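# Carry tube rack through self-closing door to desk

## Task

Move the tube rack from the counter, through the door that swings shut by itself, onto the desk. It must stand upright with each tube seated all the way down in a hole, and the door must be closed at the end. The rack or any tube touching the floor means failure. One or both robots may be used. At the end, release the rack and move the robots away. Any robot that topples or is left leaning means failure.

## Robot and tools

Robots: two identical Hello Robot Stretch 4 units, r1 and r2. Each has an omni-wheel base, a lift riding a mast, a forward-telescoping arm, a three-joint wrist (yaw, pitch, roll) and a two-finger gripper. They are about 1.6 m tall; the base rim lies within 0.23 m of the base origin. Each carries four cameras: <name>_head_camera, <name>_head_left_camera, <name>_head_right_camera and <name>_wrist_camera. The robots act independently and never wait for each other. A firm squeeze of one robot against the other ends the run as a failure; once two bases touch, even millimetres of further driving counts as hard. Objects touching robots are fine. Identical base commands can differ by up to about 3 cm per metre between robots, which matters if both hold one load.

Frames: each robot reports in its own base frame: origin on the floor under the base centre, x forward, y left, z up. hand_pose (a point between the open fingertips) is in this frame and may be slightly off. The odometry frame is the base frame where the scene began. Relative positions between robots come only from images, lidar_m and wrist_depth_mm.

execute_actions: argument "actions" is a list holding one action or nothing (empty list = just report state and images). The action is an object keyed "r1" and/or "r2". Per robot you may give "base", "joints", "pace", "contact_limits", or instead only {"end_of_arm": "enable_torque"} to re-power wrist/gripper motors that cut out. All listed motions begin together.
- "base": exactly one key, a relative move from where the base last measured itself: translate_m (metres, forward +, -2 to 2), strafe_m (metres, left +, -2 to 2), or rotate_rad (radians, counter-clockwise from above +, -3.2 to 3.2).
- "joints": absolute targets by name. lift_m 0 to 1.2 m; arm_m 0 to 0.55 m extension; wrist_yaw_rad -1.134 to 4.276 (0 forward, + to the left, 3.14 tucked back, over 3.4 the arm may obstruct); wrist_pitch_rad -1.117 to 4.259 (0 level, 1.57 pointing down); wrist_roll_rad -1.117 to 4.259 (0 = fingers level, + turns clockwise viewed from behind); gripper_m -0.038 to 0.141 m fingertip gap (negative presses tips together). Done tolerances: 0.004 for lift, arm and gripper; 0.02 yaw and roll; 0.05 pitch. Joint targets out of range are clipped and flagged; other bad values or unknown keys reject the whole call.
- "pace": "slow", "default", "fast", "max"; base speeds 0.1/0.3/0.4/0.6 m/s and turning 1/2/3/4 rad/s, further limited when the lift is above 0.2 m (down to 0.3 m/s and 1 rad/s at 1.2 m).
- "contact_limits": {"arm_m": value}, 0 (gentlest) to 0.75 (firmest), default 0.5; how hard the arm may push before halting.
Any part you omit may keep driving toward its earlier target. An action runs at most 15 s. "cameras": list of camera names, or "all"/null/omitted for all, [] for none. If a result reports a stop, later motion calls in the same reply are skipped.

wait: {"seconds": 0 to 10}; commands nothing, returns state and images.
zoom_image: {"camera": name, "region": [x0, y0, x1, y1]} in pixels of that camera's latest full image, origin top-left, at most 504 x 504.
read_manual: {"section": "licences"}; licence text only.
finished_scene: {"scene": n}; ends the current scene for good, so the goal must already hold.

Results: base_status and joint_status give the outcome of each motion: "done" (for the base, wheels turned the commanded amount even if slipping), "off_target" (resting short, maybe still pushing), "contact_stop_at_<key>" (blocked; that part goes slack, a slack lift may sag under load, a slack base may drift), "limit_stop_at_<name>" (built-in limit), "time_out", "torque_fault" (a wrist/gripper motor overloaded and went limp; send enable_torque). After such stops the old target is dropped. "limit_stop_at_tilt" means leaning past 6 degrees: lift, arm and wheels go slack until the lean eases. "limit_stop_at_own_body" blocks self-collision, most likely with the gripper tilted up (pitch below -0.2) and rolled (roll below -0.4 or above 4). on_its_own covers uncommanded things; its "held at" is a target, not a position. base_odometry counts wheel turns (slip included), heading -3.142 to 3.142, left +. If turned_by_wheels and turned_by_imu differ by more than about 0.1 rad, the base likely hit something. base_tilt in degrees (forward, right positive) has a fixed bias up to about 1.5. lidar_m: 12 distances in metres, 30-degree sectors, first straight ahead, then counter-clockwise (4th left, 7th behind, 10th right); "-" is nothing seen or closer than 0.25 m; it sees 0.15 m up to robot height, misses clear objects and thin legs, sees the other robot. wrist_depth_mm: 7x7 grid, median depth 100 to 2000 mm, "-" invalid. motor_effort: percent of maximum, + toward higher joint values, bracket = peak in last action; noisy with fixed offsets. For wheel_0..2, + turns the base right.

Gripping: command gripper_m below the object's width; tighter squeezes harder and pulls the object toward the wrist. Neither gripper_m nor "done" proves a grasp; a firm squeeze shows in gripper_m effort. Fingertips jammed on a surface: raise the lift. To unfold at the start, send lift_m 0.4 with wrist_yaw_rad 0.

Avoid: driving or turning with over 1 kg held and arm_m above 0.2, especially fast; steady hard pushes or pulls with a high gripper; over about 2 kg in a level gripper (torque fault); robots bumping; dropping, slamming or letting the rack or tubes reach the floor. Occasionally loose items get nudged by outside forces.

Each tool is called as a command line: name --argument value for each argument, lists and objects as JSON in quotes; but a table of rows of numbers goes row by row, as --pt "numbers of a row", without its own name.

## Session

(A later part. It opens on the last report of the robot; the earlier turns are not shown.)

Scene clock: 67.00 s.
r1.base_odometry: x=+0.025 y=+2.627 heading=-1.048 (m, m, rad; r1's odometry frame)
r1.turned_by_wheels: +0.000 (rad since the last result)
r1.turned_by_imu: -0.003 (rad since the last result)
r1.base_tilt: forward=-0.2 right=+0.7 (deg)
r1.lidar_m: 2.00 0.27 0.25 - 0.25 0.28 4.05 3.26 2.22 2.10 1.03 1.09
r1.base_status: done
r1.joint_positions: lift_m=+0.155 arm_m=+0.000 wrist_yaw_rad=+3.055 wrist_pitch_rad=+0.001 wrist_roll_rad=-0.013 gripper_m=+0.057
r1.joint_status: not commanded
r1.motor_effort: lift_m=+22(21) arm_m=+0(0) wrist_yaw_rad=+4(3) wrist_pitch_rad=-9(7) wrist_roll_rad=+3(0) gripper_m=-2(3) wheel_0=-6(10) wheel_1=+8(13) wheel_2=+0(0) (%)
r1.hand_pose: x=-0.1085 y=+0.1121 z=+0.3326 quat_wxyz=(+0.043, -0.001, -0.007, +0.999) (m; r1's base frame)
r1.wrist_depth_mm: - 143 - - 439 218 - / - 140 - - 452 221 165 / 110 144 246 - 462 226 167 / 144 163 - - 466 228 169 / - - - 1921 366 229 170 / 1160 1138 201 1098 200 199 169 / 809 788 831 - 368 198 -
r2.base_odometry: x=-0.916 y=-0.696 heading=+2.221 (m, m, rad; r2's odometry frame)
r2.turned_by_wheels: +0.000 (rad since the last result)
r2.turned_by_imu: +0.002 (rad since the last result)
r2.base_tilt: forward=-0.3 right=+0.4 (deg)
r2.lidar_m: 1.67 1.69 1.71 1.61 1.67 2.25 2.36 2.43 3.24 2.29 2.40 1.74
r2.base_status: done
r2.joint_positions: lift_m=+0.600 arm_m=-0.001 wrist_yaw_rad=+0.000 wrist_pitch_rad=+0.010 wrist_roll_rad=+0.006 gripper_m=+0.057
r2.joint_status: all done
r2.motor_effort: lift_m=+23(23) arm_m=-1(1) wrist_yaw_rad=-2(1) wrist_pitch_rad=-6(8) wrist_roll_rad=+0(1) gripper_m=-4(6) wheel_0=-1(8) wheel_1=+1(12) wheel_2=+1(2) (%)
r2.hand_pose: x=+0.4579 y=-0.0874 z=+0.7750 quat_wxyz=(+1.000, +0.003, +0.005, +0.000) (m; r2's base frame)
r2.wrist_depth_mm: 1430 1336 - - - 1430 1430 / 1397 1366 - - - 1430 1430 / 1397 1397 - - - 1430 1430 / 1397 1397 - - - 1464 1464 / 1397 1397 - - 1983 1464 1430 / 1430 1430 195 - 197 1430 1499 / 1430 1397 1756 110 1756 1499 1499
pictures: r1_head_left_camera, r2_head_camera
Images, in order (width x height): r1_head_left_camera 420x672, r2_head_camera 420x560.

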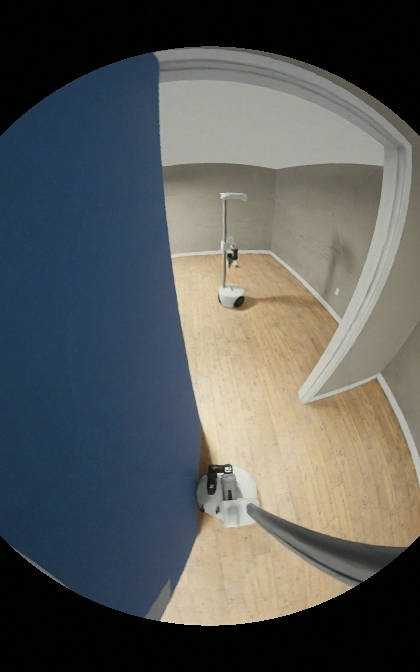

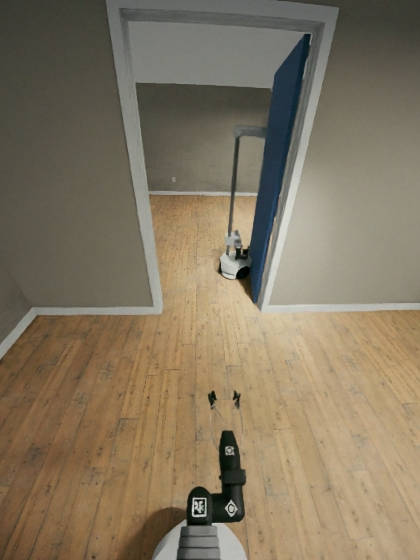

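execute_actions --actions '[{"r2":{"base":{"strafe_m":0.12},"joints":{"wrist_yaw_rad":3.05}}}]' --cameras '[]'

execute_actions --actions '[{"r2":{"base":{"translate_m":1.3}}}]' --cameras '["r2_head_camera","r2_head_left_camera"]'

Scene clock: 71.70 s.
r1.base_odometry: x=+0.025 y=+2.627 heading=-1.048 (m, m, rad; r1's odometry frame)
r1.turned_by_wheels: +0.000 (rad since the last result)
r1.turned_by_imu: -0.002 (rad since the last result)
r1.base_tilt: forward=-0.1 right=+0.6 (deg)
r1.lidar_m: 2.26 0.25 0.25 - 0.25 0.31 4.07 3.28 2.24 2.11 1.06 1.11
r1.base_status: not commanded
r1.joint_positions: lift_m=+0.155 arm_m=+0.000 wrist_yaw_rad=+3.055 wrist_pitch_rad=+0.001 wrist_roll_rad=-0.013 gripper_m=+0.057
r1.joint_status: not commanded
r1.motor_effort: lift_m=+22(21) arm_m=+0(0) wrist_yaw_rad=+5(4) wrist_pitch_rad=-7(7) wrist_roll_rad=+0(0) gripper_m=-1(4) wheel_0=-6(6) wheel_1=+8(8) wheel_2=+0(0) (%)
r1.hand_pose: x=-0.1085 y=+0.1121 z=+0.3326 quat_wxyz=(+0.043, -0.001, -0.007, +0.999) (m; r1's base frame)
r1.wrist_depth_mm: - 143 - - 436 218 - / - 140 - - 452 222 165 / 111 144 246 - 462 225 167 / 144 163 - - 466 228 169 / - - - 1983 364 230 170 / 1138 1118 200 1138 200 199 169 / 798 788 842 - 368 199 -
r2.base_odometry: x=-1.011 y=-0.768 heading=+2.221 (m, m, rad; r2's odometry frame)
r2.turned_by_wheels: +0.000 (rad since the last result)
r2.turned_by_imu: +0.002 (rad since the last result)
r2.base_tilt: forward=-0.4 right=+0.3 (deg)
r2.lidar_m: 1.65 1.69 1.59 1.50 1.55 2.08 2.35 2.46 3.25 2.43 2.42 1.81
r2.base_status: done
r2.joint_positions: lift_m=+0.600 arm_m=-0.001 wrist_yaw_rad=+3.049 wrist_pitch_rad=+0.010 wrist_roll_rad=+0.006 gripper_m=+0.057
r2.joint_status: all done
r2.motor_effort: lift_m=+22(22) arm_m=-1(1) wrist_yaw_rad=+1(2) wrist_pitch_rad=-7(7) wrist_roll_rad=-1(1) gripper_m=-5(3) wheel_0=-1(11) wheel_1=+1(11) wheel_2=+1(2) (%)
r2.hand_pose: x=-0.1098 y=+0.1136 z=+0.7750 quat_wxyz=(+0.046, -0.005, +0.003, +0.999) (m; r2's base frame)
r2.wrist_depth_mm: 136 139 - - - - 1808 / 109 139 - - - - 1808 / 114 140 - - - - 1808 / 137 168 - - - - 1808 / - - - - - - 1863 / - - 195 - 197 - 1863 / 1808 1756 1863 110 1863 1708 1708
pictures: none
No camera images: the call's "cameras" was empty. Leave "cameras" out to get every camera's image.

Scene clock: 77.53 s.
r1.base_odometry: x=+0.025 y=+2.627 heading=-1.048 (m, m, rad; r1's odometry frame)
r1.turned_by_wheels: +0.000 (rad since the last result)
r1.turned_by_imu: -0.002 (rad since the last result)
r1.base_tilt: forward=-0.1 right=+0.6 (deg)
r1.lidar_m: 1.10 0.27 0.25 - 0.25 0.29 4.07 3.31 2.24 2.10 1.03 1.01
r1.base_status: not commanded
r1.joint_positions: lift_m=+0.155 arm_m=+0.000 wrist_yaw_rad=+3.055 wrist_pitch_rad=+0.001 wrist_roll_rad=-0.013 gripper_m=+0.057
r1.joint_status: not commanded
r1.motor_effort: lift_m=+21(21) arm_m=+0(0) wrist_yaw_rad=+5(5) wrist_pitch_rad=-7(9) wrist_roll_rad=+0(1) gripper_m=-6(5) wheel_0=-6(6) wheel_1=+8(8) wheel_2=+0(0) (%)
r1.hand_pose: x=-0.1085 y=+0.1121 z=+0.3326 quat_wxyz=(+0.043, -0.001, -0.007, +0.999) (m; r1's base frame)
r1.wrist_depth_mm: - 142 - - 436 218 - / - 140 - - 452 223 166 / 110 144 246 - 466 225 168 / 144 163 - - 473 228 169 / - - - 1983 364 229 170 / 1160 1138 200 1118 200 199 169 / 809 798 842 - 370 198 -
r2.base_odometry: x=-1.798 y=+0.266 heading=+2.221 (m, m, rad; r2's odometry frame)
r2.turned_by_wheels: +0.000 (rad since the last result)
r2.turned_by_imu: -0.002 (rad since the last result)
r2.base_tilt: forward=-0.3 right=+0.3 (deg)
r2.lidar_m: 1.23 0.45 0.45 1.18 1.60 2.12 3.76 3.78 2.54 1.59 0.78 0.94
r2.base_status: done
r2.joint_positions: lift_m=+0.600 arm_m=-0.001 wrist_yaw_rad=+3.050 wrist_pitch_rad=+0.010 wrist_roll_rad=+0.006 gripper_m=+0.057
r2.joint_status: not commanded
r2.motor_effort: lift_m=+22(22) arm_m=-1(1) wrist_yaw_rad=-3(2) wrist_pitch_rad=-7(7) wrist_roll_rad=+0(1) gripper_m=-3(2) wheel_0=+1(12) wheel_1=+2(7) wheel_2=+1(11) (%)
r2.hand_pose: x=-0.1098 y=+0.1136 z=+0.7750 quat_wxyz=(+0.046, -0.005, +0.003, +0.999) (m; r2's base frame)
r2.wrist_depth_mm: 136 139 - - - - 1808 / 109 139 - - - - 1808 / 114 140 - - - - 1921 / 137 168 - - - - 1863 / - - - - - - 1863 / - - 194 - 198 - 1863 / 1863 1708 1863 110 1808 1661 1708
pictures: r2_head_camera, r2_head_left_camera
Images, in order (width x height): r2_head_camera 420x560, r2_head_left_camera 420x672.

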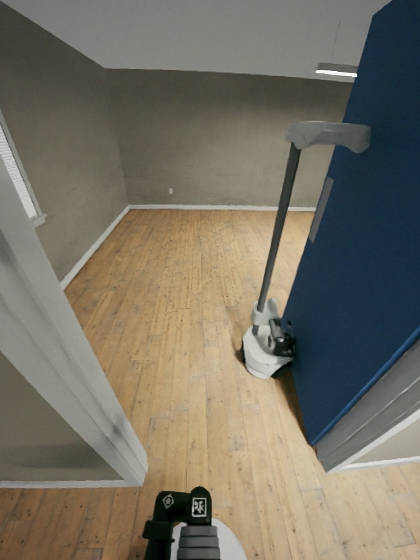

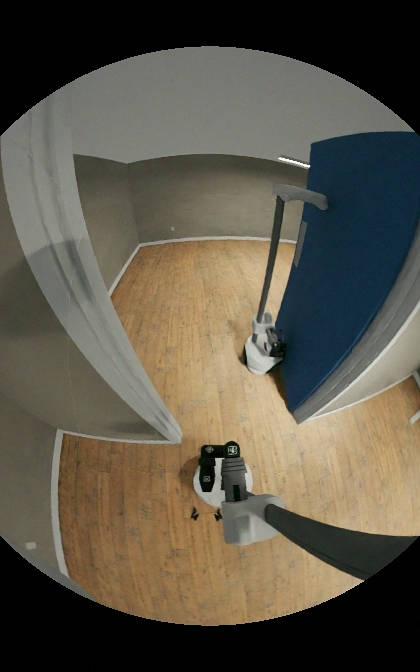

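execute_actions --actions '[{"r2":{"base":{"strafe_m":0.05},"pace":"slow"}}]' --cameras '[]'

execute_actions --actions '[{"r2":{"base":{"translate_m":0.8},"pace":"slow"}}]' --cameras '["r2_head_right_camera","r2_head_left_camera"]'

Scene clock: 83.20 s.
r1.base_odometry: x=+0.025 y=+2.627 heading=-1.048 (m, m, rad; r1's odometry frame)
r1.turned_by_wheels: +0.000 (rad since the last result)
r1.turned_by_imu: -0.002 (rad since the last result)
r1.base_tilt: forward=-0.2 right=+0.6 (deg)
r1.lidar_m: 1.24 0.25 0.25 - 0.25 0.29 4.07 3.29 2.23 2.09 1.05 1.04
r1.base_status: not commanded
r1.joint_positions: lift_m=+0.155 arm_m=+0.000 wrist_yaw_rad=+3.055 wrist_pitch_rad=+0.001 wrist_roll_rad=-0.013 gripper_m=+0.057
r1.joint_status: not commanded
r1.motor_effort: lift_m=+22(21) arm_m=+0(0) wrist_yaw_rad=+5(1) wrist_pitch_rad=-7(7) wrist_roll_rad=+1(1) gripper_m=-3(3) wheel_0=-6(6) wheel_1=+8(8) wheel_2=+0(0) (%)
r1.hand_pose: x=-0.1085 y=+0.1121 z=+0.3326 quat_wxyz=(+0.043, -0.001, -0.007, +0.999) (m; r1's base frame)
r1.wrist_depth_mm: - 142 - - 436 219 - / - 140 - - 445 222 166 / 110 144 248 - 459 224 167 / 144 163 - - 469 229 169 / - - - 1921 364 231 170 / 1160 1138 200 1160 200 199 169 / 798 788 854 - 368 198 -
r2.base_odometry: x=-1.838 y=+0.236 heading=+2.221 (m, m, rad; r2's odometry frame)
r2.turned_by_wheels: +0.000 (rad since the last result)
r2.turned_by_imu: +0.002 (rad since the last result)
r2.base_tilt: forward=-0.3 right=+0.3 (deg)
r2.lidar_m: 5.08 0.39 0.46 1.19 1.54 2.07 3.73 3.79 2.57 1.58 0.82 1.00
r2.base_status: done
r2.joint_positions: lift_m=+0.600 arm_m=-0.001 wrist_yaw_rad=+3.050 wrist_pitch_rad=+0.010 wrist_roll_rad=+0.006 gripper_m=+0.057
r2.joint_status: not commanded
r2.motor_effort: lift_m=+22(22) arm_m=-1(1) wrist_yaw_rad=+1(0) wrist_pitch_rad=-7(8) wrist_roll_rad=-1(1) gripper_m=-4(4) wheel_0=-2(9) wheel_1=+4(9) wheel_2=+0(2) (%)
r2.hand_pose: x=-0.1098 y=+0.1136 z=+0.7750 quat_wxyz=(+0.046, -0.005, +0.003, +0.999) (m; r2's base frame)
r2.wrist_depth_mm: 136 139 - - - - 1756 / 108 139 - - - - 1756 / 114 140 - - - - 1808 / 137 169 - - - - 1756 / - - - - - - 1808 / - - 195 - 198 - 1808 / 1756 1756 1756 110 1808 1661 1708
pictures: none
No camera images: the call's "cameras" was empty. Leave "cameras" out to get every camera's image.

action 0: r2: "base": translate_m = 0.8 would last too long for one action: at the pace "slow" translate_m can be at most 0.766 in either direction: name a faster pace, or command the rest in another action

execute_actions --actions '[{"r2":{"base":{"translate_m":0.78}}}]' --cameras '["r2_head_right_camera","r2_head_left_camera"]'

Scene clock: 88.00 s.
r1.base_odometry: x=+0.025 y=+2.627 heading=-1.048 (m, m, rad; r1's odometry frame)
r1.turned_by_wheels: +0.000 (rad since the last result)
r1.turned_by_imu: -0.002 (rad since the last result)
r1.base_tilt: forward=-0.1 right=+0.6 (deg)
r1.lidar_m: 4.75 0.26 0.25 - 0.25 0.30 4.06 3.28 2.23 0.68 0.45 0.49
r1.base_status: not commanded
r1.joint_positions: lift_m=+0.155 arm_m=+0.000 wrist_yaw_rad=+3.055 wrist_pitch_rad=+0.001 wrist_roll_rad=-0.013 gripper_m=+0.057
r1.joint_status: not commanded
r1.motor_effort: lift_m=+22(21) arm_m=+0(0) wrist_yaw_rad=+4(3) wrist_pitch_rad=-8(8) wrist_roll_rad=-1(1) gripper_m=-3(4) wheel_0=-6(6) wheel_1=+9(8) wheel_2=+0(0) (%)
r1.hand_pose: x=-0.1085 y=+0.1121 z=+0.3326 quat_wxyz=(+0.043, -0.001, -0.007, +0.999) (m; r1's base frame)
r1.wrist_depth_mm: - 142 - - 436 220 - / - 140 - - 452 222 165 / 110 144 247 - 462 225 167 / 143 163 - - 469 229 169 / - - - 1921 366 229 169 / 1138 1138 200 1138 201 199 169 / 820 788 842 - 368 198 -
r2.base_odometry: x=-2.310 y=+0.857 heading=+2.221 (m, m, rad; r2's odometry frame)
r2.turned_by_wheels: +0.000 (rad since the last result)
r2.turned_by_imu: -0.001 (rad since the last result)
r2.base_tilt: forward=-0.3 right=+0.4 (deg)
r2.lidar_m: 4.29 2.25 1.60 1.38 0.42 0.38 - 4.60 0.72 0.57 0.44 0.52
r2.base_status: done
r2.joint_positions: lift_m=+0.600 arm_m=-0.001 wrist_yaw_rad=+3.050 wrist_pitch_rad=+0.010 wrist_roll_rad=+0.006 gripper_m=+0.057
r2.joint_status: not commanded
r2.motor_effort: lift_m=+22(22) arm_m=+0(1) wrist_yaw_rad=-2(2) wrist_pitch_rad=-7(7) wrist_roll_rad=-1(0) gripper_m=-6(2) wheel_0=+2(7) wheel_1=+1(8) wheel_2=+0(12) (%)
r2.hand_pose: x=-0.1098 y=+0.1136 z=+0.7750 quat_wxyz=(+0.046, -0.005, +0.003, +0.999) (m; r2's base frame)
r2.wrist_depth_mm: 136 139 - - 488 455 469 / 108 139 - - 488 455 466 / 114 140 - - 496 462 473 / 137 169 - - 500 459 473 / - - - - 459 466 477 / - - 194 - 197 466 480 / 1808 1661 1863 110 496 466 484
pictures: r2_head_left_camera, r2_head_right_camera
Images, in order (width x height): r2_head_left_camera 420x672, r2_head_right_camera 420x672.

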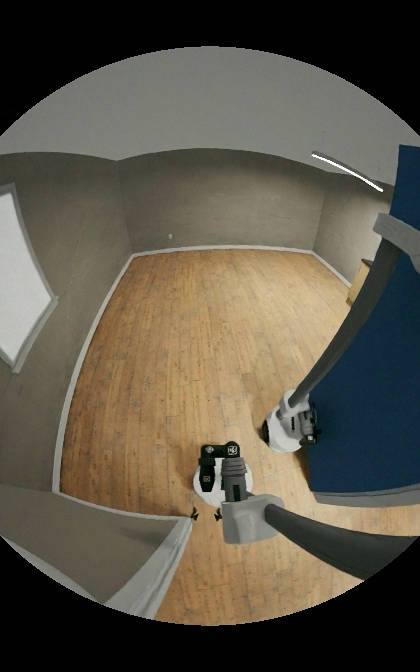

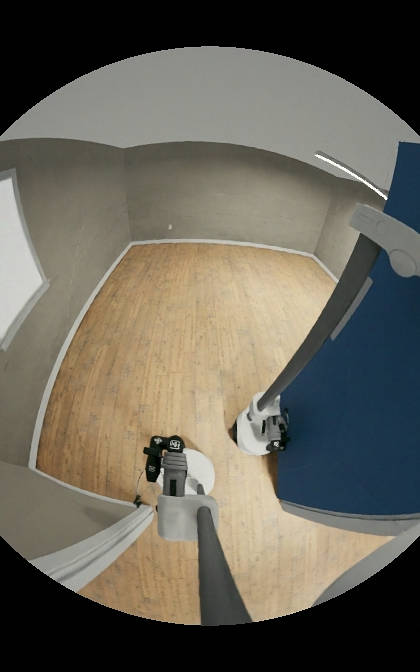

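execute_actions --actions '[{"r2":{"base":{"strafe_m":0.3}}}]' --cameras '[]'

execute_actions --actions '[{"r2":{"base":{"translate_m":1.4}}}]' --cameras '[]'

execute_actions --actions '[{"r2":{"base":{"rotate_rad":-1.571},"joints":{"wrist_yaw_rad":0}}}]' --cameras '["r2_head_camera"]'

Scene clock: 91.77 s.
r1.base_odometry: x=+0.025 y=+2.627 heading=-1.048 (m, m, rad; r1's odometry frame)
r1.turned_by_wheels: +0.000 (rad since the last result)
r1.turned_by_imu: -0.002 (rad since the last result)
r1.base_tilt: forward=-0.2 right=+0.6 (deg)
r1.lidar_m: 4.75 0.27 0.25 - 0.25 0.29 4.05 3.28 2.23 0.75 0.69 1.10
r1.base_status: not commanded
r1.joint_positions: lift_m=+0.155 arm_m=+0.000 wrist_yaw_rad=+3.055 wrist_pitch_rad=+0.001 wrist_roll_rad=-0.013 gripper_m=+0.057
r1.joint_status: not commanded
r1.motor_effort: lift_m=+21(22) arm_m=+0(0) wrist_yaw_rad=+4(4) wrist_pitch_rad=-6(8) wrist_roll_rad=+1(1) gripper_m=-2(4) wheel_0=-6(6) wheel_1=+8(8) wheel_2=+0(0) (%)
r1.hand_pose: x=-0.1085 y=+0.1121 z=+0.3326 quat_wxyz=(+0.043, -0.001, -0.007, +0.999) (m; r1's base frame)
r1.wrist_depth_mm: - 142 - - 439 217 - / - 139 - - 449 223 165 / 110 144 246 - 459 225 167 / 144 163 - - 469 229 170 / - - - 1983 366 230 170 / 1138 1138 200 1138 200 199 170 / 820 778 842 - 368 198 -
r2.base_odometry: x=-2.549 y=+0.675 heading=+2.221 (m, m, rad; r2's odometry frame)
r2.turned_by_wheels: +0.000 (rad since the last result)
r2.turned_by_imu: +0.001 (rad since the last result)
r2.base_tilt: forward=-0.2 right=+0.3 (deg)
r2.lidar_m: 4.27 1.80 1.28 1.22 0.49 0.31 0.28 4.60 1.08 0.76 0.70 4.49
r2.base_status: done
r2.joint_positions: lift_m=+0.600 arm_m=-0.001 wrist_yaw_rad=+3.050 wrist_pitch_rad=+0.010 wrist_roll_rad=+0.006 gripper_m=+0.057
r2.joint_status: not commanded
r2.motor_effort: lift_m=+22(22) arm_m=-1(1) wrist_yaw_rad=+0(1) wrist_pitch_rad=-7(7) wrist_roll_rad=-1(0) gripper_m=-4(4) wheel_0=+0(11) wheel_1=+1(12) wheel_2=+0(3) (%)
r2.hand_pose: x=-0.1098 y=+0.1136 z=+0.7750 quat_wxyz=(+0.046, -0.005, +0.003, +0.999) (m; r2's base frame)
r2.wrist_depth_mm: 136 139 430 439 455 469 480 / 109 139 430 445 455 469 484 / 114 140 433 445 455 473 484 / 137 169 436 445 462 473 484 / - - 421 449 459 473 488 / - - 195 449 198 484 492 / 1808 469 424 110 466 480 492
pictures: none
No camera images: the call's "cameras" was empty. Leave "cameras" out to get every camera's image.

Scene clock: 97.90 s.
r1.base_odometry: x=+0.025 y=+2.627 heading=-1.048 (m, m, rad; r1's odometry frame)
r1.turned_by_wheels: +0.000 (rad since the last result)
r1.turned_by_imu: -0.002 (rad since the last result)
r1.base_tilt: forward=-0.2 right=+0.6 (deg)
r1.lidar_m: 4.76 0.25 0.25 - 0.25 0.30 4.08 1.14 1.16 2.10 1.03 1.10
r1.base_status: not commanded
r1.joint_positions: lift_m=+0.155 arm_m=+0.000 wrist_yaw_rad=+3.055 wrist_pitch_rad=+0.001 wrist_roll_rad=-0.013 gripper_m=+0.057
r1.joint_status: not commanded
r1.motor_effort: lift_m=+21(22) arm_m=+0(0) wrist_yaw_rad=+4(3) wrist_pitch_rad=-9(8) wrist_roll_rad=+0(2) gripper_m=-2(5) wheel_0=-6(6) wheel_1=+8(8) wheel_2=+0(0) (%)
r1.hand_pose: x=-0.1085 y=+0.1121 z=+0.3326 quat_wxyz=(+0.043, -0.001, -0.007, +0.999) (m; r1's base frame)
r1.wrist_depth_mm: - 142 - - 436 218 - / - 140 - - 449 222 165 / 110 144 247 - 459 226 167 / 144 163 - - 469 229 169 / 1808 - - 1863 366 230 170 / 1118 1160 200 1118 201 199 170 / 798 788 842 - 368 198 -
r2.base_odometry: x=-3.397 y=+1.789 heading=+2.222 (m, m, rad; r2's odometry frame)
r2.turned_by_wheels: +0.000 (rad since the last result)
r2.turned_by_imu: -0.002 (rad since the last result)
r2.base_tilt: forward=-0.2 right=+0.3 (deg)
r2.lidar_m: 2.88 1.92 1.35 1.22 1.29 1.76 1.69 1.14 1.17 2.80 2.88 3.03
r2.base_status: done
r2.joint_positions: lift_m=+0.600 arm_m=-0.001 wrist_yaw_rad=+3.050 wrist_pitch_rad=+0.010 wrist_roll_rad=+0.006 gripper_m=+0.057
r2.joint_status: not commanded
r2.motor_effort: lift_m=+22(23) arm_m=-1(1) wrist_yaw_rad=-1(1) wrist_pitch_rad=-7(7) wrist_roll_rad=+0(1) gripper_m=-2(4) wheel_0=+2(6) wheel_1=+2(7) wheel_2=+1(12) (%)
r2.hand_pose: x=-0.1098 y=+0.1136 z=+0.7750 quat_wxyz=(+0.046, -0.005, +0.003, +0.999) (m; r2's base frame)
r2.wrist_depth_mm: 136 139 - 1921 1863 1863 1499 / 109 139 - 1756 1863 1921 1537 / 114 140 1756 1808 1921 1863 1537 / 137 168 - 1863 1921 1921 1537 / - - - 1863 1863 1921 1537 / - - 195 1808 198 - 1537 / 1708 1756 1863 110 1756 1661 1537
pictures: none
No camera images: the call's "cameras" was empty. Leave "cameras" out to get every camera's image.

Scene clock: 100.27 s.
r1.base_odometry: x=+0.025 y=+2.627 heading=-1.048 (m, m, rad; r1's odometry frame)
r1.turned_by_wheels: +0.000 (rad since the last result)
r1.turned_by_imu: -0.001 (rad since the last result)
r1.base_tilt: forward=-0.2 right=+0.6 (deg)
r1.lidar_m: 4.76 0.27 0.25 - 0.25 0.28 4.06 1.02 1.12 2.08 1.04 1.11
r1.base_status: not commanded
r1.joint_positions: lift_m=+0.155 arm_m=+0.000 wrist_yaw_rad=+3.055 wrist_pitch_rad=+0.001 wrist_roll_rad=-0.013 gripper_m=+0.057
r1.joint_status: not commanded
r1.motor_effort: lift_m=+21(22) arm_m=+0(0) wrist_yaw_rad=+5(6) wrist_pitch_rad=-8(7) wrist_roll_rad=-1(0) gripper_m=-4(3) wheel_0=-6(6) wheel_1=+8(9) wheel_2=+0(0) (%)
r1.hand_pose: x=-0.1085 y=+0.1121 z=+0.3326 quat_wxyz=(+0.043, -0.001, -0.007, +0.999) (m; r1's base frame)
r1.wrist_depth_mm: - 143 - - 439 218 - / - 140 - - 449 221 166 / 110 144 247 - 455 227 167 / 144 163 - - 469 228 170 / - - - 1983 364 229 170 / 1118 1160 200 1138 201 198 170 / 809 778 842 - 368 198 -
r2.base_odometry: x=-3.397 y=+1.789 heading=+0.651 (m, m, rad; r2's odometry frame)
r2.turned_by_wheels: -1.570 (rad since the last result)
r2.turned_by_imu: -1.607 (rad since the last result)
r2.base_tilt: forward=-0.1 right=+0.4 (deg)
r2.lidar_m: 2.78 2.83 3.06 2.88 1.96 1.36 1.24 1.31 1.77 1.69 1.13 1.19
r2.base_status: done
r2.joint_positions: lift_m=+0.600 arm_m=-0.001 wrist_yaw_rad=+0.001 wrist_pitch_rad=+0.010 wrist_roll_rad=+0.006 gripper_m=+0.057
r2.joint_status: all done
r2.motor_effort: lift_m=+22(22) arm_m=-1(1) wrist_yaw_rad=-1(8) wrist_pitch_rad=-7(7) wrist_roll_rad=+0(0) gripper_m=-5(3) wheel_0=+3(6) wheel_1=+4(9) wheel_2=+2(3) (%)
r2.hand_pose: x=+0.4579 y=-0.0872 z=+0.7750 quat_wxyz=(+1.000, +0.003, +0.005, +0.000) (m; r2's base frame)
r2.wrist_depth_mm: - - - - - - 854 / - - - - - - 866 / - - - - - - 866 / - - - - - - 878 / - - - - - - 866 / - - 195 - 197 - 891 / 1808 1708 1808 110 1756 1618 891
pictures: r2_head_camera
Images, in order (width x height): r2_head_camera 420x560.

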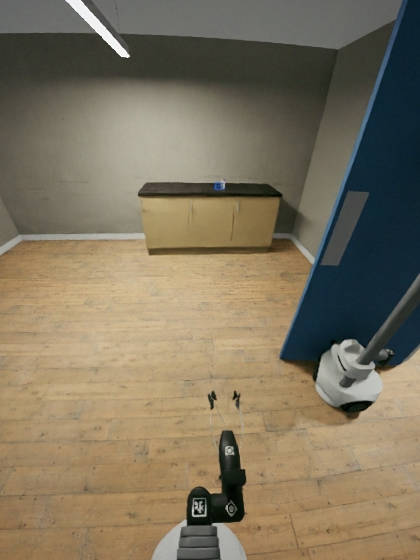

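execute_actions --actions '[{"r2":{"base":{"translate_m":2.0},"joints":{"gripper_m":0.141}}}]' --cameras '[]'

execute_actions --actions '[{"r2":{"joints":{"lift_m":1.0,"wrist_pitch_rad":0.2}}}]' --cameras '["r2_head_camera","r2_wrist_camera"]'

Scene clock: 110.57 s.
r1.base_odometry: x=+0.025 y=+2.627 heading=-1.048 (m, m, rad; r1's odometry frame)
r1.turned_by_wheels: +0.000 (rad since the last result)
r1.turned_by_imu: -0.004 (rad since the last result)
r1.base_tilt: forward=-0.2 right=+0.6 (deg)
r1.lidar_m: 4.74 0.26 0.25 - 0.25 0.30 4.06 3.29 2.25 2.09 1.04 1.10
r1.base_status: not commanded
r1.joint_positions: lift_m=+0.155 arm_m=+0.000 wrist_yaw_rad=+3.055 wrist_pitch_rad=+0.001 wrist_roll_rad=-0.013 gripper_m=+0.057
r1.joint_status: not commanded
r1.motor_effort: lift_m=+22(22) arm_m=+0(0) wrist_yaw_rad=+3(5) wrist_pitch_rad=-7(7) wrist_roll_rad=+1(1) gripper_m=-2(2) wheel_0=-6(6) wheel_1=+8(8) wheel_2=+0(0) (%)
r1.hand_pose: x=-0.1085 y=+0.1121 z=+0.3326 quat_wxyz=(+0.043, -0.001, -0.007, +0.999) (m; r1's base frame)
r1.wrist_depth_mm: - 142 - - 439 217 - / - 140 - - 452 224 165 / 110 144 247 - 459 225 167 / 144 163 - - 473 229 169 / - - - 1921 364 229 170 / 1118 1160 200 1118 200 199 170 / 798 798 854 - 370 198 -
r2.base_odometry: x=-1.807 y=+3.002 heading=+0.652 (m, m, rad; r2's odometry frame)
r2.turned_by_wheels: +0.000 (rad since the last result)
r2.turned_by_imu: -0.002 (rad since the last result)
r2.base_tilt: forward=-0.2 right=+0.2 (deg)
r2.lidar_m: 0.77 0.81 1.05 3.00 3.05 3.47 3.33 1.04 1.23 1.59 1.24 0.83
r2.base_status: done
r2.joint_positions: lift_m=+0.600 arm_m=-0.001 wrist_yaw_rad=+0.000 wrist_pitch_rad=+0.010 wrist_roll_rad=+0.006 gripper_m=+0.141
r2.joint_status: all done
r2.motor_effort: lift_m=+22(22) arm_m=-1(1) wrist_yaw_rad=-3(3) wrist_pitch_rad=-7(7) wrist_roll_rad=+0(0) gripper_m=+0(4) wheel_0=+1(12) wheel_1=+3(9) wheel_2=+0(8) (%)
r2.hand_pose: x=+0.4579 y=-0.0873 z=+0.7750 quat_wxyz=(+1.000, +0.003, +0.005, +0.000) (m; r2's base frame)
r2.wrist_depth_mm: 1160 1182 1182 1229 1229 1255 1255 / 1160 1182 1205 1229 1255 1255 1281 / 574 585 580 597 603 615 627 / 564 580 591 597 615 615 634 / 574 580 591 591 609 621 634 / 569 201 591 609 615 627 634 / 580 585 597 110 621 634 640
pictures: none
No camera images: the call's "cameras" was empty. Leave "cameras" out to get every camera's image.

Scene clock: 113.17 s.
r1.base_odometry: x=+0.025 y=+2.627 heading=-1.048 (m, m, rad; r1's odometry frame)
r1.turned_by_wheels: +0.000 (rad since the last result)
r1.turned_by_imu: -0.001 (rad since the last result)
r1.base_tilt: forward=-0.2 right=+0.6 (deg)
r1.lidar_m: 4.76 0.27 0.25 - 0.25 0.30 4.08 3.26 2.24 2.09 1.03 1.11
r1.base_status: not commanded
r1.joint_positions: lift_m=+0.155 arm_m=+0.000 wrist_yaw_rad=+3.055 wrist_pitch_rad=+0.001 wrist_roll_rad=-0.013 gripper_m=+0.057
r1.joint_status: not commanded
r1.motor_effort: lift_m=+22(21) arm_m=+0(0) wrist_yaw_rad=+4(4) wrist_pitch_rad=-9(10) wrist_roll_rad=-1(0) gripper_m=-5(6) wheel_0=-6(6) wheel_1=+8(8) wheel_2=+0(0) (%)
r1.hand_pose: x=-0.1085 y=+0.1121 z=+0.3326 quat_wxyz=(+0.043, -0.001, -0.007, +0.999) (m; r1's base frame)
r1.wrist_depth_mm: - 142 - - 439 219 - / - 140 - - 452 222 165 / 111 144 247 - 462 225 168 / 144 163 - - 466 228 169 / - - - 1983 366 230 170 / 1118 1160 200 1118 201 199 169 / 809 788 831 - 370 199 -
r2.base_odometry: x=-1.807 y=+3.002 heading=+0.652 (m, m, rad; r2's odometry frame)
r2.turned_by_wheels: +0.000 (rad since the last result)
r2.turned_by_imu: +0.001 (rad since the last result)
r2.base_tilt: forward=-0.2 right=+0.2 (deg)
r2.lidar_m: 0.78 0.80 1.06 2.98 3.07 3.47 3.34 1.07 1.22 1.58 1.24 0.85
r2.base_status: not commanded
r2.joint_positions: lift_m=+1.000 arm_m=-0.001 wrist_yaw_rad=+0.000 wrist_pitch_rad=+0.202 wrist_roll_rad=+0.006 gripper_m=+0.141
r2.joint_status: all done
r2.motor_effort: lift_m=+23(23) arm_m=-1(1) wrist_yaw_rad=-3(2) wrist_pitch_rad=-7(8) wrist_roll_rad=+0(1) gripper_m=-1(1) wheel_0=+1(1) wheel_1=+4(4) wheel_2=+0(0) (%)
r2.hand_pose: x=+0.4520 y=-0.0873 z=+1.1199 quat_wxyz=(+0.995, +0.003, +0.101, +0.000) (m; r2's base frame)
r2.wrist_depth_mm: 1098 1138 1078 1138 1160 1182 1160 / 1138 1160 1182 1182 1182 1229 1205 / 1160 1205 1205 1205 1255 1255 1255 / 1182 1229 1229 1229 1205 1281 1281 / 866 866 854 842 809 820 831 / 615 201 615 634 647 654 676 / 634 647 654 110 683 691 715
pictures: r2_head_camera, r2_wrist_camera
Images, in order (width x height): r2_head_camera 420x560, r2_wrist_camera 616x392.

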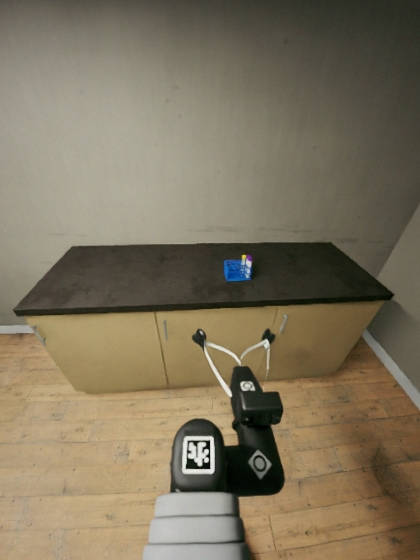

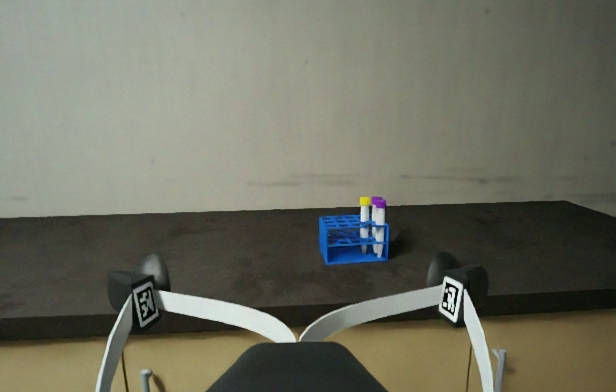

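execute_actions --actions '[{"r2":{"base":{"rotate_rad":0.06},"pace":"slow"}}]' --cameras '[]'

execute_actions --actions '[{"r2":{"base":{"strafe_m":-0.15},"joints":{"lift_m":0.9}}}]' --cameras '["r2_head_camera","r2_wrist_camera"]'

Scene clock: 116.63 s.
r1.base_odometry: x=+0.025 y=+2.627 heading=-1.048 (m, m, rad; r1's odometry frame)
r1.turned_by_wheels: +0.000 (rad since the last result)
r1.turned_by_imu: -0.001 (rad since the last result)
r1.base_tilt: forward=-0.2 right=+0.7 (deg)
r1.lidar_m: 4.76 0.27 0.25 - 0.25 0.28 4.05 3.30 2.25 2.10 1.03 1.11
r1.base_status: not commanded
r1.joint_positions: lift_m=+0.155 arm_m=+0.000 wrist_yaw_rad=+3.055 wrist_pitch_rad=+0.001 wrist_roll_rad=-0.013 gripper_m=+0.057
r1.joint_status: not commanded
r1.motor_effort: lift_m=+22(21) arm_m=+0(0) wrist_yaw_rad=+4(3) wrist_pitch_rad=-7(9) wrist_roll_rad=+0(0) gripper_m=-4(5) wheel_0=-6(6) wheel_1=+8(9) wheel_2=+0(0) (%)
r1.hand_pose: x=-0.1085 y=+0.1121 z=+0.3326 quat_wxyz=(+0.043, -0.001, -0.007, +0.999) (m; r1's base frame)
r1.wrist_depth_mm: - 142 - - 442 219 - / - 140 - - 449 222 165 / 111 145 247 - 462 225 167 / 144 163 - - 473 229 169 / - - - - 364 230 170 / 1160 1160 199 1118 200 200 170 / 809 778 854 - 368 198 -
r2.base_odometry: x=-1.807 y=+3.002 heading=+0.711 (m, m, rad; r2's odometry frame)
r2.turned_by_wheels: +0.059 (rad since the last result)
r2.turned_by_imu: +0.062 (rad since the last result)
r2.base_tilt: forward=-0.2 right=+0.3 (deg)
r2.lidar_m: 0.78 0.83 2.09 2.97 3.10 3.40 3.34 1.06 1.31 1.59 1.14 0.84
r2.base_status: done
r2.joint_positions: lift_m=+1.000 arm_m=-0.001 wrist_yaw_rad=+0.000 wrist_pitch_rad=+0.202 wrist_roll_rad=+0.006 gripper_m=+0.141
r2.joint_status: not commanded
r2.motor_effort: lift_m=+23(22) arm_m=-1(1) wrist_yaw_rad=-1(3) wrist_pitch_rad=-7(7) wrist_roll_rad=+0(0) gripper_m=+0(1) wheel_0=-3(8) wheel_1=-3(5) wheel_2=-2(3) (%)
r2.hand_pose: x=+0.4520 y=-0.0873 z=+1.1199 quat_wxyz=(+0.995, +0.003, +0.101, +0.000) (m; r2's base frame)
r2.wrist_depth_mm: 1138 1138 1138 1118 1138 1160 1098 / 1160 1160 1160 1160 1160 1160 1182 / 1229 1205 1205 1205 1182 1205 1182 / 1229 1255 1229 1229 1281 1205 1229 / 854 866 854 842 768 831 831 / 621 201 621 615 627 621 634 / 654 661 654 110 661 668 676
pictures: none
No camera images: the call's "cameras" was empty. Leave "cameras" out to get every camera's image.

Scene clock: 118.37 s.
r1.base_odometry: x=+0.025 y=+2.627 heading=-1.048 (m, m, rad; r1's odometry frame)
r1.turned_by_wheels: +0.000 (rad since the last result)
r1.turned_by_imu: -0.001 (rad since the last result)
r1.base_tilt: forward=-0.2 right=+0.6 (deg)
r1.lidar_m: 4.76 0.25 0.25 - 0.25 0.29 4.07 3.29 2.25 2.09 1.04 1.10
r1.base_status: not commanded
r1.joint_positions: lift_m=+0.155 arm_m=+0.000 wrist_yaw_rad=+3.055 wrist_pitch_rad=+0.001 wrist_roll_rad=-0.013 gripper_m=+0.057
r1.joint_status: not commanded
r1.motor_effort: lift_m=+22(21) arm_m=+0(0) wrist_yaw_rad=+4(4) wrist_pitch_rad=-10(8) wrist_roll_rad=+1(1) gripper_m=-6(2) wheel_0=-6(6) wheel_1=+9(8) wheel_2=+0(1) (%)
r1.hand_pose: x=-0.1085 y=+0.1121 z=+0.3326 quat_wxyz=(+0.043, -0.001, -0.007, +0.999) (m; r1's base frame)
r1.wrist_depth_mm: - 142 - - 439 218 - / - 140 - - 452 223 165 / 110 145 247 - 459 226 167 / 144 164 - - 466 229 169 / - - - 1983 364 229 170 / 1160 1118 200 1118 200 199 170 / 809 788 842 - 368 198 -
r2.base_odometry: x=-1.709 y=+2.888 heading=+0.711 (m, m, rad; r2's odometry frame)
r2.turned_by_wheels: +0.000 (rad since the last result)
r2.turned_by_imu: +0.001 (rad since the last result)
r2.base_tilt: forward=-0.3 right=+0.4 (deg)
r2.lidar_m: 0.78 0.81 1.12 3.15 3.26 3.41 3.33 0.98 1.34 1.44 1.15 0.82
r2.base_status: done
r2.joint_positions: lift_m=+0.900 arm_m=-0.001 wrist_yaw_rad=+0.000 wrist_pitch_rad=+0.202 wrist_roll_rad=+0.006 gripper_m=+0.141
r2.joint_status: all done
r2.motor_effort: lift_m=+13(19) arm_m=-1(1) wrist_yaw_rad=-2(2) wrist_pitch_rad=-7(7) wrist_roll_rad=-1(1) gripper_m=-1(1) wheel_0=+1(7) wheel_1=-1(11) wheel_2=+0(3) (%)
r2.hand_pose: x=+0.4520 y=-0.0874 z=+1.0207 quat_wxyz=(+0.995, +0.003, +0.101, +0.000) (m; r2's base frame)
r2.wrist_depth_mm: 1118 1160 1138 1138 1118 1138 1118 / 1182 1138 1160 1160 1160 1138 1160 / 1182 1205 1205 1205 1205 1229 1205 / 976 946 946 778 917 904 917 / 597 597 615 621 615 609 603 / 634 201 634 640 634 647 654 / 661 654 661 110 676 661 676
pictures: r2_head_camera, r2_wrist_camera
Images, in order (width x height): r2_head_camera 420x560, r2_wrist_camera 616x392.

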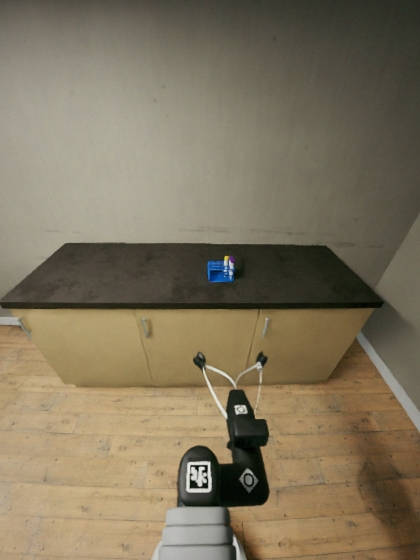

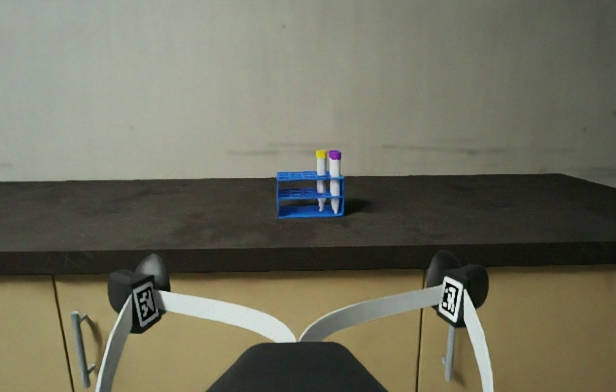

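execute_actions --actions '[{"r2":{"base":{"strafe_m":-0.012},"pace":"slow"}}]' --cameras '[]'

execute_actions --actions '[{"r2":{"base":{"translate_m":0.35},"joints":{"lift_m":0.86}}}]' --cameras '["r2_wrist_camera"]'

Scene clock: 122.80 s.
r1.base_odometry: x=+0.025 y=+2.627 heading=-1.048 (m, m, rad; r1's odometry frame)
r1.turned_by_wheels: +0.000 (rad since the last result)
r1.turned_by_imu: -0.002 (rad since the last result)
r1.base_tilt: forward=-0.2 right=+0.7 (deg)
r1.lidar_m: 4.74 0.28 0.25 - 0.25 0.29 4.05 3.27 2.25 2.10 1.04 1.12
r1.base_status: not commanded
r1.joint_positions: lift_m=+0.155 arm_m=+0.000 wrist_yaw_rad=+3.055 wrist_pitch_rad=+0.001 wrist_roll_rad=-0.013 gripper_m=+0.057
r1.joint_status: not commanded
r1.motor_effort: lift_m=+21(22) arm_m=+0(0) wrist_yaw_rad=+4(4) wrist_pitch_rad=-9(7) wrist_roll_rad=+0(0) gripper_m=-5(4) wheel_0=-6(6) wheel_1=+8(8) wheel_2=+0(0) (%)
r1.hand_pose: x=-0.1085 y=+0.1121 z=+0.3326 quat_wxyz=(+0.043, -0.001, -0.007, +0.999) (m; r1's base frame)
r1.wrist_depth_mm: - 142 - - 436 217 - / - 140 - - 452 223 165 / 111 144 247 - 459 226 168 / 143 163 - - 466 228 169 / - - - 1983 366 229 170 / 1138 1160 198 1118 200 198 169 / 798 798 854 - 368 198 -
r2.base_odometry: x=-1.701 y=+2.879 heading=+0.711 (m, m, rad; r2's odometry frame)
r2.turned_by_wheels: +0.000 (rad since the last result)
r2.turned_by_imu: +0.001 (rad since the last result)
r2.base_tilt: forward=-0.2 right=+0.3 (deg)
r2.lidar_m: 0.77 0.83 1.08 3.14 3.29 3.41 3.36 0.97 1.34 1.43 1.18 0.82
r2.base_status: done
r2.joint_positions: lift_m=+0.900 arm_m=-0.001 wrist_yaw_rad=+0.000 wrist_pitch_rad=+0.202 wrist_roll_rad=+0.006 gripper_m=+0.141
r2.joint_status: not commanded
r2.motor_effort: lift_m=+13(13) arm_m=-1(1) wrist_yaw_rad=-2(1) wrist_pitch_rad=-7(6) wrist_roll_rad=+0(1) gripper_m=+1(0) wheel_0=+2(7) wheel_1=-4(6) wheel_2=+0(0) (%)
r2.hand_pose: x=+0.4520 y=-0.0874 z=+1.0207 quat_wxyz=(+0.995, +0.003, +0.101, +0.000) (m; r2's base frame)
r2.wrist_depth_mm: 1118 1118 1138 1138 1160 1138 1138 / 1160 1160 1182 1160 1182 1160 1160 / 1205 1205 1205 1229 1205 1229 1205 / 960 931 931 820 917 904 904 / 597 597 627 621 615 603 609 / 634 200 627 640 634 640 647 / 647 661 654 110 668 676 676
pictures: none
No camera images: the call's "cameras" was empty. Leave "cameras" out to get every camera's image.

Scene clock: 125.47 s.
r1.base_odometry: x=+0.025 y=+2.627 heading=-1.048 (m, m, rad; r1's odometry frame)
r1.turned_by_wheels: +0.000 (rad since the last result)
r1.turned_by_imu: -0.001 (rad since the last result)
r1.base_tilt: forward=-0.1 right=+0.7 (deg)
r1.lidar_m: 4.75 0.25 0.25 - 0.25 0.30 4.04 3.28 2.22 2.10 1.03 1.11
r1.base_status: not commanded
r1.joint_positions: lift_m=+0.155 arm_m=+0.000 wrist_yaw_rad=+3.055 wrist_pitch_rad=+0.001 wrist_roll_rad=-0.013 gripper_m=+0.057
r1.joint_status: not commanded
r1.motor_effort: lift_m=+22(21) arm_m=+0(0) wrist_yaw_rad=+5(2) wrist_pitch_rad=-8(9) wrist_roll_rad=+0(1) gripper_m=-6(3) wheel_0=-6(6) wheel_1=+8(8) wheel_2=+0(0) (%)
r1.hand_pose: x=-0.1085 y=+0.1121 z=+0.3326 quat_wxyz=(+0.043, -0.001, -0.007, +0.999) (m; r1's base frame)
r1.wrist_depth_mm: - 142 - - 439 219 - / - 140 - - 449 222 166 / 110 144 247 - 462 225 168 / 143 163 - - 469 228 169 / - - - 1983 366 229 170 / 1138 1138 199 1138 200 199 170 / 798 788 831 - 368 198 -
r2.base_odometry: x=-1.436 y=+3.108 heading=+0.711 (m, m, rad; r2's odometry frame)
r2.turned_by_wheels: +0.001 (rad since the last result)
r2.turned_by_imu: +0.000 (rad since the last result)
r2.base_tilt: forward=-0.3 right=+0.4 (deg)
r2.lidar_m: 0.44 0.45 0.62 3.14 3.28 3.80 3.75 1.28 1.48 1.42 0.66 0.48
r2.base_status: done
r2.joint_positions: lift_m=+0.860 arm_m=-0.001 wrist_yaw_rad=+0.000 wrist_pitch_rad=+0.202 wrist_roll_rad=+0.006 gripper_m=+0.141
r2.joint_status: all done
r2.motor_effort: lift_m=+13(10) arm_m=-1(1) wrist_yaw_rad=-1(1) wrist_pitch_rad=-7(7) wrist_roll_rad=-1(0) gripper_m=+0(1) wheel_0=+3(8) wheel_1=+4(7) wheel_2=+0(10) (%)
r2.hand_pose: x=+0.4520 y=-0.0874 z=+0.9806 quat_wxyz=(+0.995, +0.003, +0.101, +0.000) (m; r2's base frame)
r2.wrist_depth_mm: 798 809 809 798 809 809 798 / 831 842 854 831 854 842 831 / 866 854 866 854 854 878 854 / 788 759 750 668 750 732 732 / 469 477 455 421 459 455 455 / 340 200 303 338 300 298 329 / 264 252 264 110 263 259 259
pictures: r2_wrist_camera
Images, in order (width x height): r2_wrist_camera 616x392.

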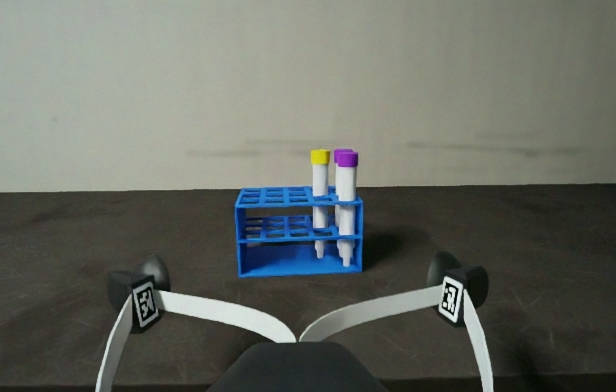

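execute_actions --actions '[{"r2":{"joints":{"lift_m":0.822,"arm_m":0.17},"pace":"slow","contact_limits":{"arm_m":0.15}}}]' --cameras '["r2_wrist_camera"]'

Scene clock: 130.27 s.
r1.base_odometry: x=+0.025 y=+2.627 heading=-1.048 (m, m, rad; r1's odometry frame)
r1.turned_by_wheels: +0.000 (rad since the last result)
r1.turned_by_imu: -0.002 (rad since the last result)
r1.base_tilt: forward=-0.2 right=+0.6 (deg)
r1.lidar_m: 4.73 0.27 0.25 - 0.25 0.30 4.04 3.28 2.23 2.09 1.04 1.09
r1.base_status: not commanded
r1.joint_positions: lift_m=+0.155 arm_m=+0.000 wrist_yaw_rad=+3.055 wrist_pitch_rad=+0.001 wrist_roll_rad=-0.013 gripper_m=+0.057
r1.joint_status: not commanded
r1.motor_effort: lift_m=+22(21) arm_m=+0(0) wrist_yaw_rad=+4(5) wrist_pitch_rad=-9(8) wrist_roll_rad=+0(1) gripper_m=-4(4) wheel_0=-6(6) wheel_1=+9(8) wheel_2=+0(0) (%)
r1.hand_pose: x=-0.1085 y=+0.1121 z=+0.3326 quat_wxyz=(+0.043, -0.001, -0.007, +0.999) (m; r1's base frame)
r1.wrist_depth_mm: - 142 - - 436 218 - / - 139 - - 452 223 165 / 110 144 248 - 459 226 167 / 143 163 - - 469 229 169 / - - - 1983 366 230 170 / 1138 1160 200 1118 200 199 170 / 809 778 842 - 370 198 -
r2.base_odometry: x=-1.436 y=+3.108 heading=+0.711 (m, m, rad; r2's odometry frame)
r2.turned_by_wheels: +0.000 (rad since the last result)
r2.turned_by_imu: +0.002 (rad since the last result)
r2.base_tilt: forward=-0.2 right=+0.3 (deg)
r2.lidar_m: 0.44 0.45 0.62 3.14 3.27 3.79 3.75 1.29 1.48 1.41 0.66 0.48
r2.base_status: not commanded
r2.joint_positions: lift_m=+0.822 arm_m=+0.169 wrist_yaw_rad=+0.000 wrist_pitch_rad=+0.202 wrist_roll_rad=+0.006 gripper_m=+0.141
r2.joint_status: all done
r2.motor_effort: lift_m=+13(12) arm_m=+4(4) wrist_yaw_rad=-1(0) wrist_pitch_rad=-7(7) wrist_roll_rad=-1(0) gripper_m=+0(2) wheel_0=+3(3) wheel_1=+4(4) wheel_2=+0(0) (%)
r2.contact_limits: arm_m 0.15
r2.hand_pose: x=+0.6228 y=-0.0874 z=+0.9427 quat_wxyz=(+0.995, +0.003, +0.101, +0.000) (m; r2's base frame)
r2.wrist_depth_mm: 661 647 647 647 654 647 640 / 668 668 668 661 668 676 668 / 691 699 699 691 683 691 691 / 603 591 466 274 455 564 559 / 362 362 248 250 230 349 349 / 260 202 229 252 231 229 253 / 203 195 203 110 201 199 199
pictures: r2_wrist_camera
Images, in order (width x height): r2_wrist_camera 616x392.

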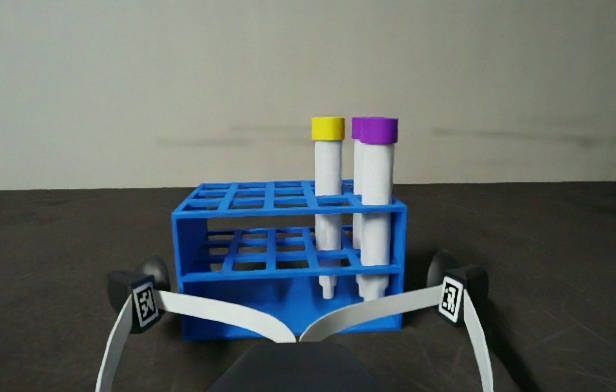

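execute_actions --actions '[{"r2":{"base":{"strafe_m":0.007},"pace":"slow"}}]' --cameras '[]'

execute_actions --actions '[{"r2":{"joints":{"arm_m":0.245},"pace":"slow","contact_limits":{"arm_m":0.15}}}]' --cameras '["r2_wrist_camera","r2_head_camera"]'

Scene clock: 133.97 s.
r1.base_odometry: x=+0.025 y=+2.627 heading=-1.048 (m, m, rad; r1's odometry frame)
r1.turned_by_wheels: +0.000 (rad since the last result)
r1.turned_by_imu: -0.001 (rad since the last result)
r1.base_tilt: forward=-0.2 right=+0.6 (deg)
r1.lidar_m: 4.74 0.26 0.25 - 0.25 0.28 4.07 3.28 2.27 2.10 1.04 1.10
r1.base_status: not commanded
r1.joint_positions: lift_m=+0.155 arm_m=+0.000 wrist_yaw_rad=+3.055 wrist_pitch_rad=+0.001 wrist_roll_rad=-0.013 gripper_m=+0.057
r1.joint_status: not commanded
r1.motor_effort: lift_m=+22(22) arm_m=+0(0) wrist_yaw_rad=+4(4) wrist_pitch_rad=-8(9) wrist_roll_rad=+0(1) gripper_m=-4(5) wheel_0=-6(6) wheel_1=+8(8) wheel_2=+0(0) (%)
r1.hand_pose: x=-0.1085 y=+0.1121 z=+0.3326 quat_wxyz=(+0.043, -0.001, -0.007, +0.999) (m; r1's base frame)
r1.wrist_depth_mm: - 142 - - 439 217 - / - 140 - - 452 222 166 / 110 144 246 - 466 225 168 / 143 163 - - 469 228 169 / - - - 1921 364 229 170 / 1182 1138 200 1118 200 198 170 / 798 788 831 - 370 198 -
r2.base_odometry: x=-1.440 y=+3.113 heading=+0.711 (m, m, rad; r2's odometry frame)
r2.turned_by_wheels: +0.000 (rad since the last result)
r2.turned_by_imu: +0.001 (rad since the last result)
r2.base_tilt: forward=+0.0 right=+0.3 (deg)
r2.lidar_m: 0.42 0.45 0.62 3.14 3.26 3.77 3.74 1.28 1.49 1.43 0.67 0.47
r2.base_status: done
r2.joint_positions: lift_m=+0.822 arm_m=+0.169 wrist_yaw_rad=+0.000 wrist_pitch_rad=+0.202 wrist_roll_rad=+0.006 gripper_m=+0.141
r2.joint_status: not commanded
r2.motor_effort: lift_m=+13(13) arm_m=+4(4) wrist_yaw_rad=-3(3) wrist_pitch_rad=-7(7) wrist_roll_rad=-1(1) gripper_m=+0(1) wheel_0=-4(5) wheel_1=+3(8) wheel_2=+0(2) (%)
r2.hand_pose: x=+0.6228 y=-0.0874 z=+0.9427 quat_wxyz=(+0.995, +0.003, +0.101, +0.000) (m; r2's base frame)
r2.wrist_depth_mm: 647 654 654 654 647 654 640 / 668 676 676 676 668 661 668 / 691 699 691 691 683 691 699 / 597 591 517 286 245 559 554 / 362 362 254 251 229 349 347 / 259 201 228 252 229 230 252 / 204 195 203 110 200 199 200
pictures: none
No camera images: the call's "cameras" was empty. Leave "cameras" out to get every camera's image.

Scene clock: 135.97 s.
r1.base_odometry: x=+0.025 y=+2.627 heading=-1.048 (m, m, rad; r1's odometry frame)
r1.turned_by_wheels: +0.000 (rad since the last result)
r1.turned_by_imu: -0.001 (rad since the last result)
r1.base_tilt: forward=-0.2 right=+0.7 (deg)
r1.lidar_m: 4.74 0.27 0.25 - 0.25 0.31 4.08 3.29 2.26 2.10 1.04 1.10
r1.base_status: not commanded
r1.joint_positions: lift_m=+0.155 arm_m=+0.000 wrist_yaw_rad=+3.055 wrist_pitch_rad=+0.001 wrist_roll_rad=-0.013 gripper_m=+0.057
r1.joint_status: not commanded
r1.motor_effort: lift_m=+21(21) arm_m=+0(0) wrist_yaw_rad=+4(5) wrist_pitch_rad=-11(7) wrist_roll_rad=-1(1) gripper_m=-6(5) wheel_0=-6(6) wheel_1=+8(9) wheel_2=+0(0) (%)
r1.hand_pose: x=-0.1085 y=+0.1121 z=+0.3326 quat_wxyz=(+0.043, -0.001, -0.007, +0.999) (m; r1's base frame)
r1.wrist_depth_mm: - 143 - - 436 218 - / - 140 - - 455 223 166 / 110 144 246 - 462 225 167 / 144 163 - - 469 228 169 / - - - 1983 366 229 170 / 1160 1160 199 1118 200 200 170 / 809 798 842 - 370 198 -
r2.base_odometry: x=-1.440 y=+3.113 heading=+0.711 (m, m, rad; r2's odometry frame)
r2.turned_by_wheels: +0.000 (rad since the last result)
r2.turned_by_imu: +0.001 (rad since the last result)
r2.base_tilt: forward=-0.2 right=+0.4 (deg)
r2.lidar_m: 0.44 0.47 0.62 3.14 3.25 3.78 3.74 1.28 1.48 1.43 0.62 0.49
r2.base_status: not commanded
r2.joint_positions: lift_m=+0.822 arm_m=+0.244 wrist_yaw_rad=+0.000 wrist_pitch_rad=+0.202 wrist_roll_rad=+0.006 gripper_m=+0.141
r2.joint_status: all done
r2.motor_effort: lift_m=+13(13) arm_m=+4(5) wrist_yaw_rad=-2(1) wrist_pitch_rad=-7(7) wrist_roll_rad=-1(0) gripper_m=-2(1) wheel_0=-3(4) wheel_1=+3(3) wheel_2=+0(0) (%)
r2.contact_limits: arm_m 0.15
r2.hand_pose: x=+0.6978 y=-0.0874 z=+0.9427 quat_wxyz=(+0.995, +0.003, +0.101, +0.000) (m; r2's base frame)
r2.wrist_depth_mm: 580 585 580 580 580 580 580 / 597 597 603 597 597 597 597 / 621 621 621 621 215 621 615 / 634 627 640 240 211 569 554 / 362 359 220 246 203 349 347 / 260 202 192 226 204 229 252 / 202 193 201 110 200 199 199
pictures: r2_head_camera, r2_wrist_camera
Images, in order (width x height): r2_head_camera 420x560, r2_wrist_camera 616x392.

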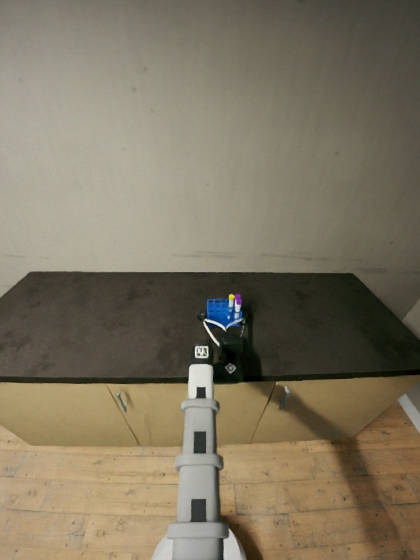

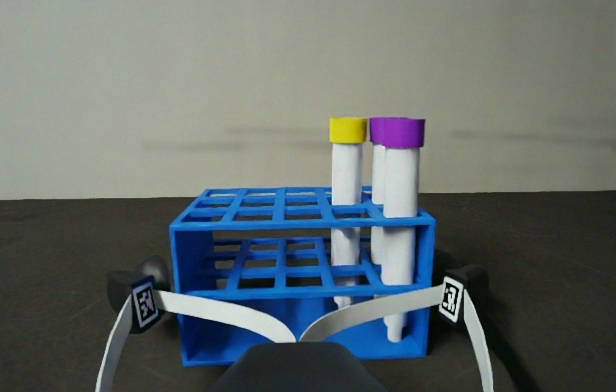

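execute_actions --actions '[{"r2":{"joints":{"arm_m":0.2},"pace":"slow"}}]' --cameras '["r2_wrist_camera"]'

Scene clock: 139.27 s.
r1.base_odometry: x=+0.025 y=+2.627 heading=-1.048 (m, m, rad; r1's odometry frame)
r1.turned_by_wheels: +0.000 (rad since the last result)
r1.turned_by_imu: -0.001 (rad since the last result)
r1.base_tilt: forward=-0.1 right=+0.7 (deg)
r1.lidar_m: 4.75 0.26 0.25 - 0.25 0.30 4.04 3.29 2.24 2.09 1.04 1.10
r1.base_status: not commanded
r1.joint_positions: lift_m=+0.155 arm_m=+0.000 wrist_yaw_rad=+3.055 wrist_pitch_rad=+0.001 wrist_roll_rad=-0.013 gripper_m=+0.057
r1.joint_status: not commanded
r1.motor_effort: lift_m=+21(22) arm_m=+0(0) wrist_yaw_rad=+5(4) wrist_pitch_rad=-9(9) wrist_roll_rad=+0(2) gripper_m=-3(3) wheel_0=-6(6) wheel_1=+8(8) wheel_2=+0(0) (%)
r1.hand_pose: x=-0.1085 y=+0.1121 z=+0.3326 quat_wxyz=(+0.043, -0.001, -0.007, +0.999) (m; r1's base frame)
r1.wrist_depth_mm: - 142 - - 436 220 - / - 140 - - 449 222 165 / 110 144 247 - 462 225 168 / 144 163 - - 469 229 169 / - - - 1983 366 229 170 / 1118 1138 200 1118 200 199 170 / 809 788 831 - 368 198 -
r2.base_odometry: x=-1.440 y=+3.113 heading=+0.711 (m, m, rad; r2's odometry frame)
r2.turned_by_wheels: +0.000 (rad since the last result)
r2.turned_by_imu: +0.001 (rad since the last result)
r2.base_tilt: forward=-0.2 right=+0.2 (deg)
r2.lidar_m: 0.44 0.44 0.60 3.14 3.27 3.79 3.75 1.29 1.50 1.43 0.65 0.47
r2.base_status: not commanded
r2.joint_positions: lift_m=+0.822 arm_m=+0.201 wrist_yaw_rad=+0.000 wrist_pitch_rad=+0.202 wrist_roll_rad=+0.006 gripper_m=+0.141
r2.joint_status: all done
r2.motor_effort: lift_m=+13(13) arm_m=-4(4) wrist_yaw_rad=-5(1) wrist_pitch_rad=-7(6) wrist_roll_rad=-1(1) gripper_m=+2(1) wheel_0=-4(3) wheel_1=+4(3) wheel_2=+0(0) (%)
r2.hand_pose: x=+0.6543 y=-0.0874 z=+0.9427 quat_wxyz=(+0.995, +0.003, +0.101, +0.000) (m; r2's base frame)
r2.wrist_depth_mm: 621 615 621 615 615 621 615 / 640 640 640 640 640 640 640 / 661 661 654 654 647 661 661 / 597 591 466 274 263 559 559 / 362 359 303 291 259 349 347 / 259 202 232 253 229 230 253 / 203 194 202 110 201 200 198
pictures: r2_wrist_camera
Images, in order (width x height): r2_wrist_camera 616x392.

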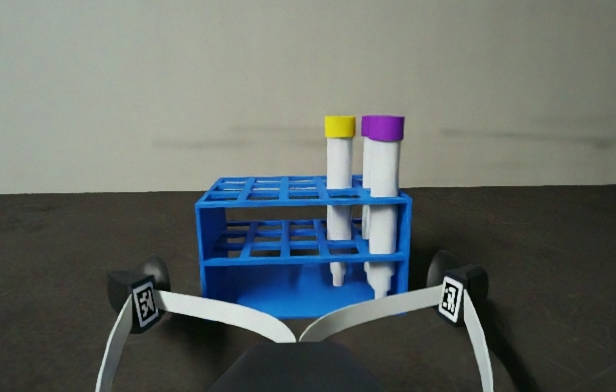

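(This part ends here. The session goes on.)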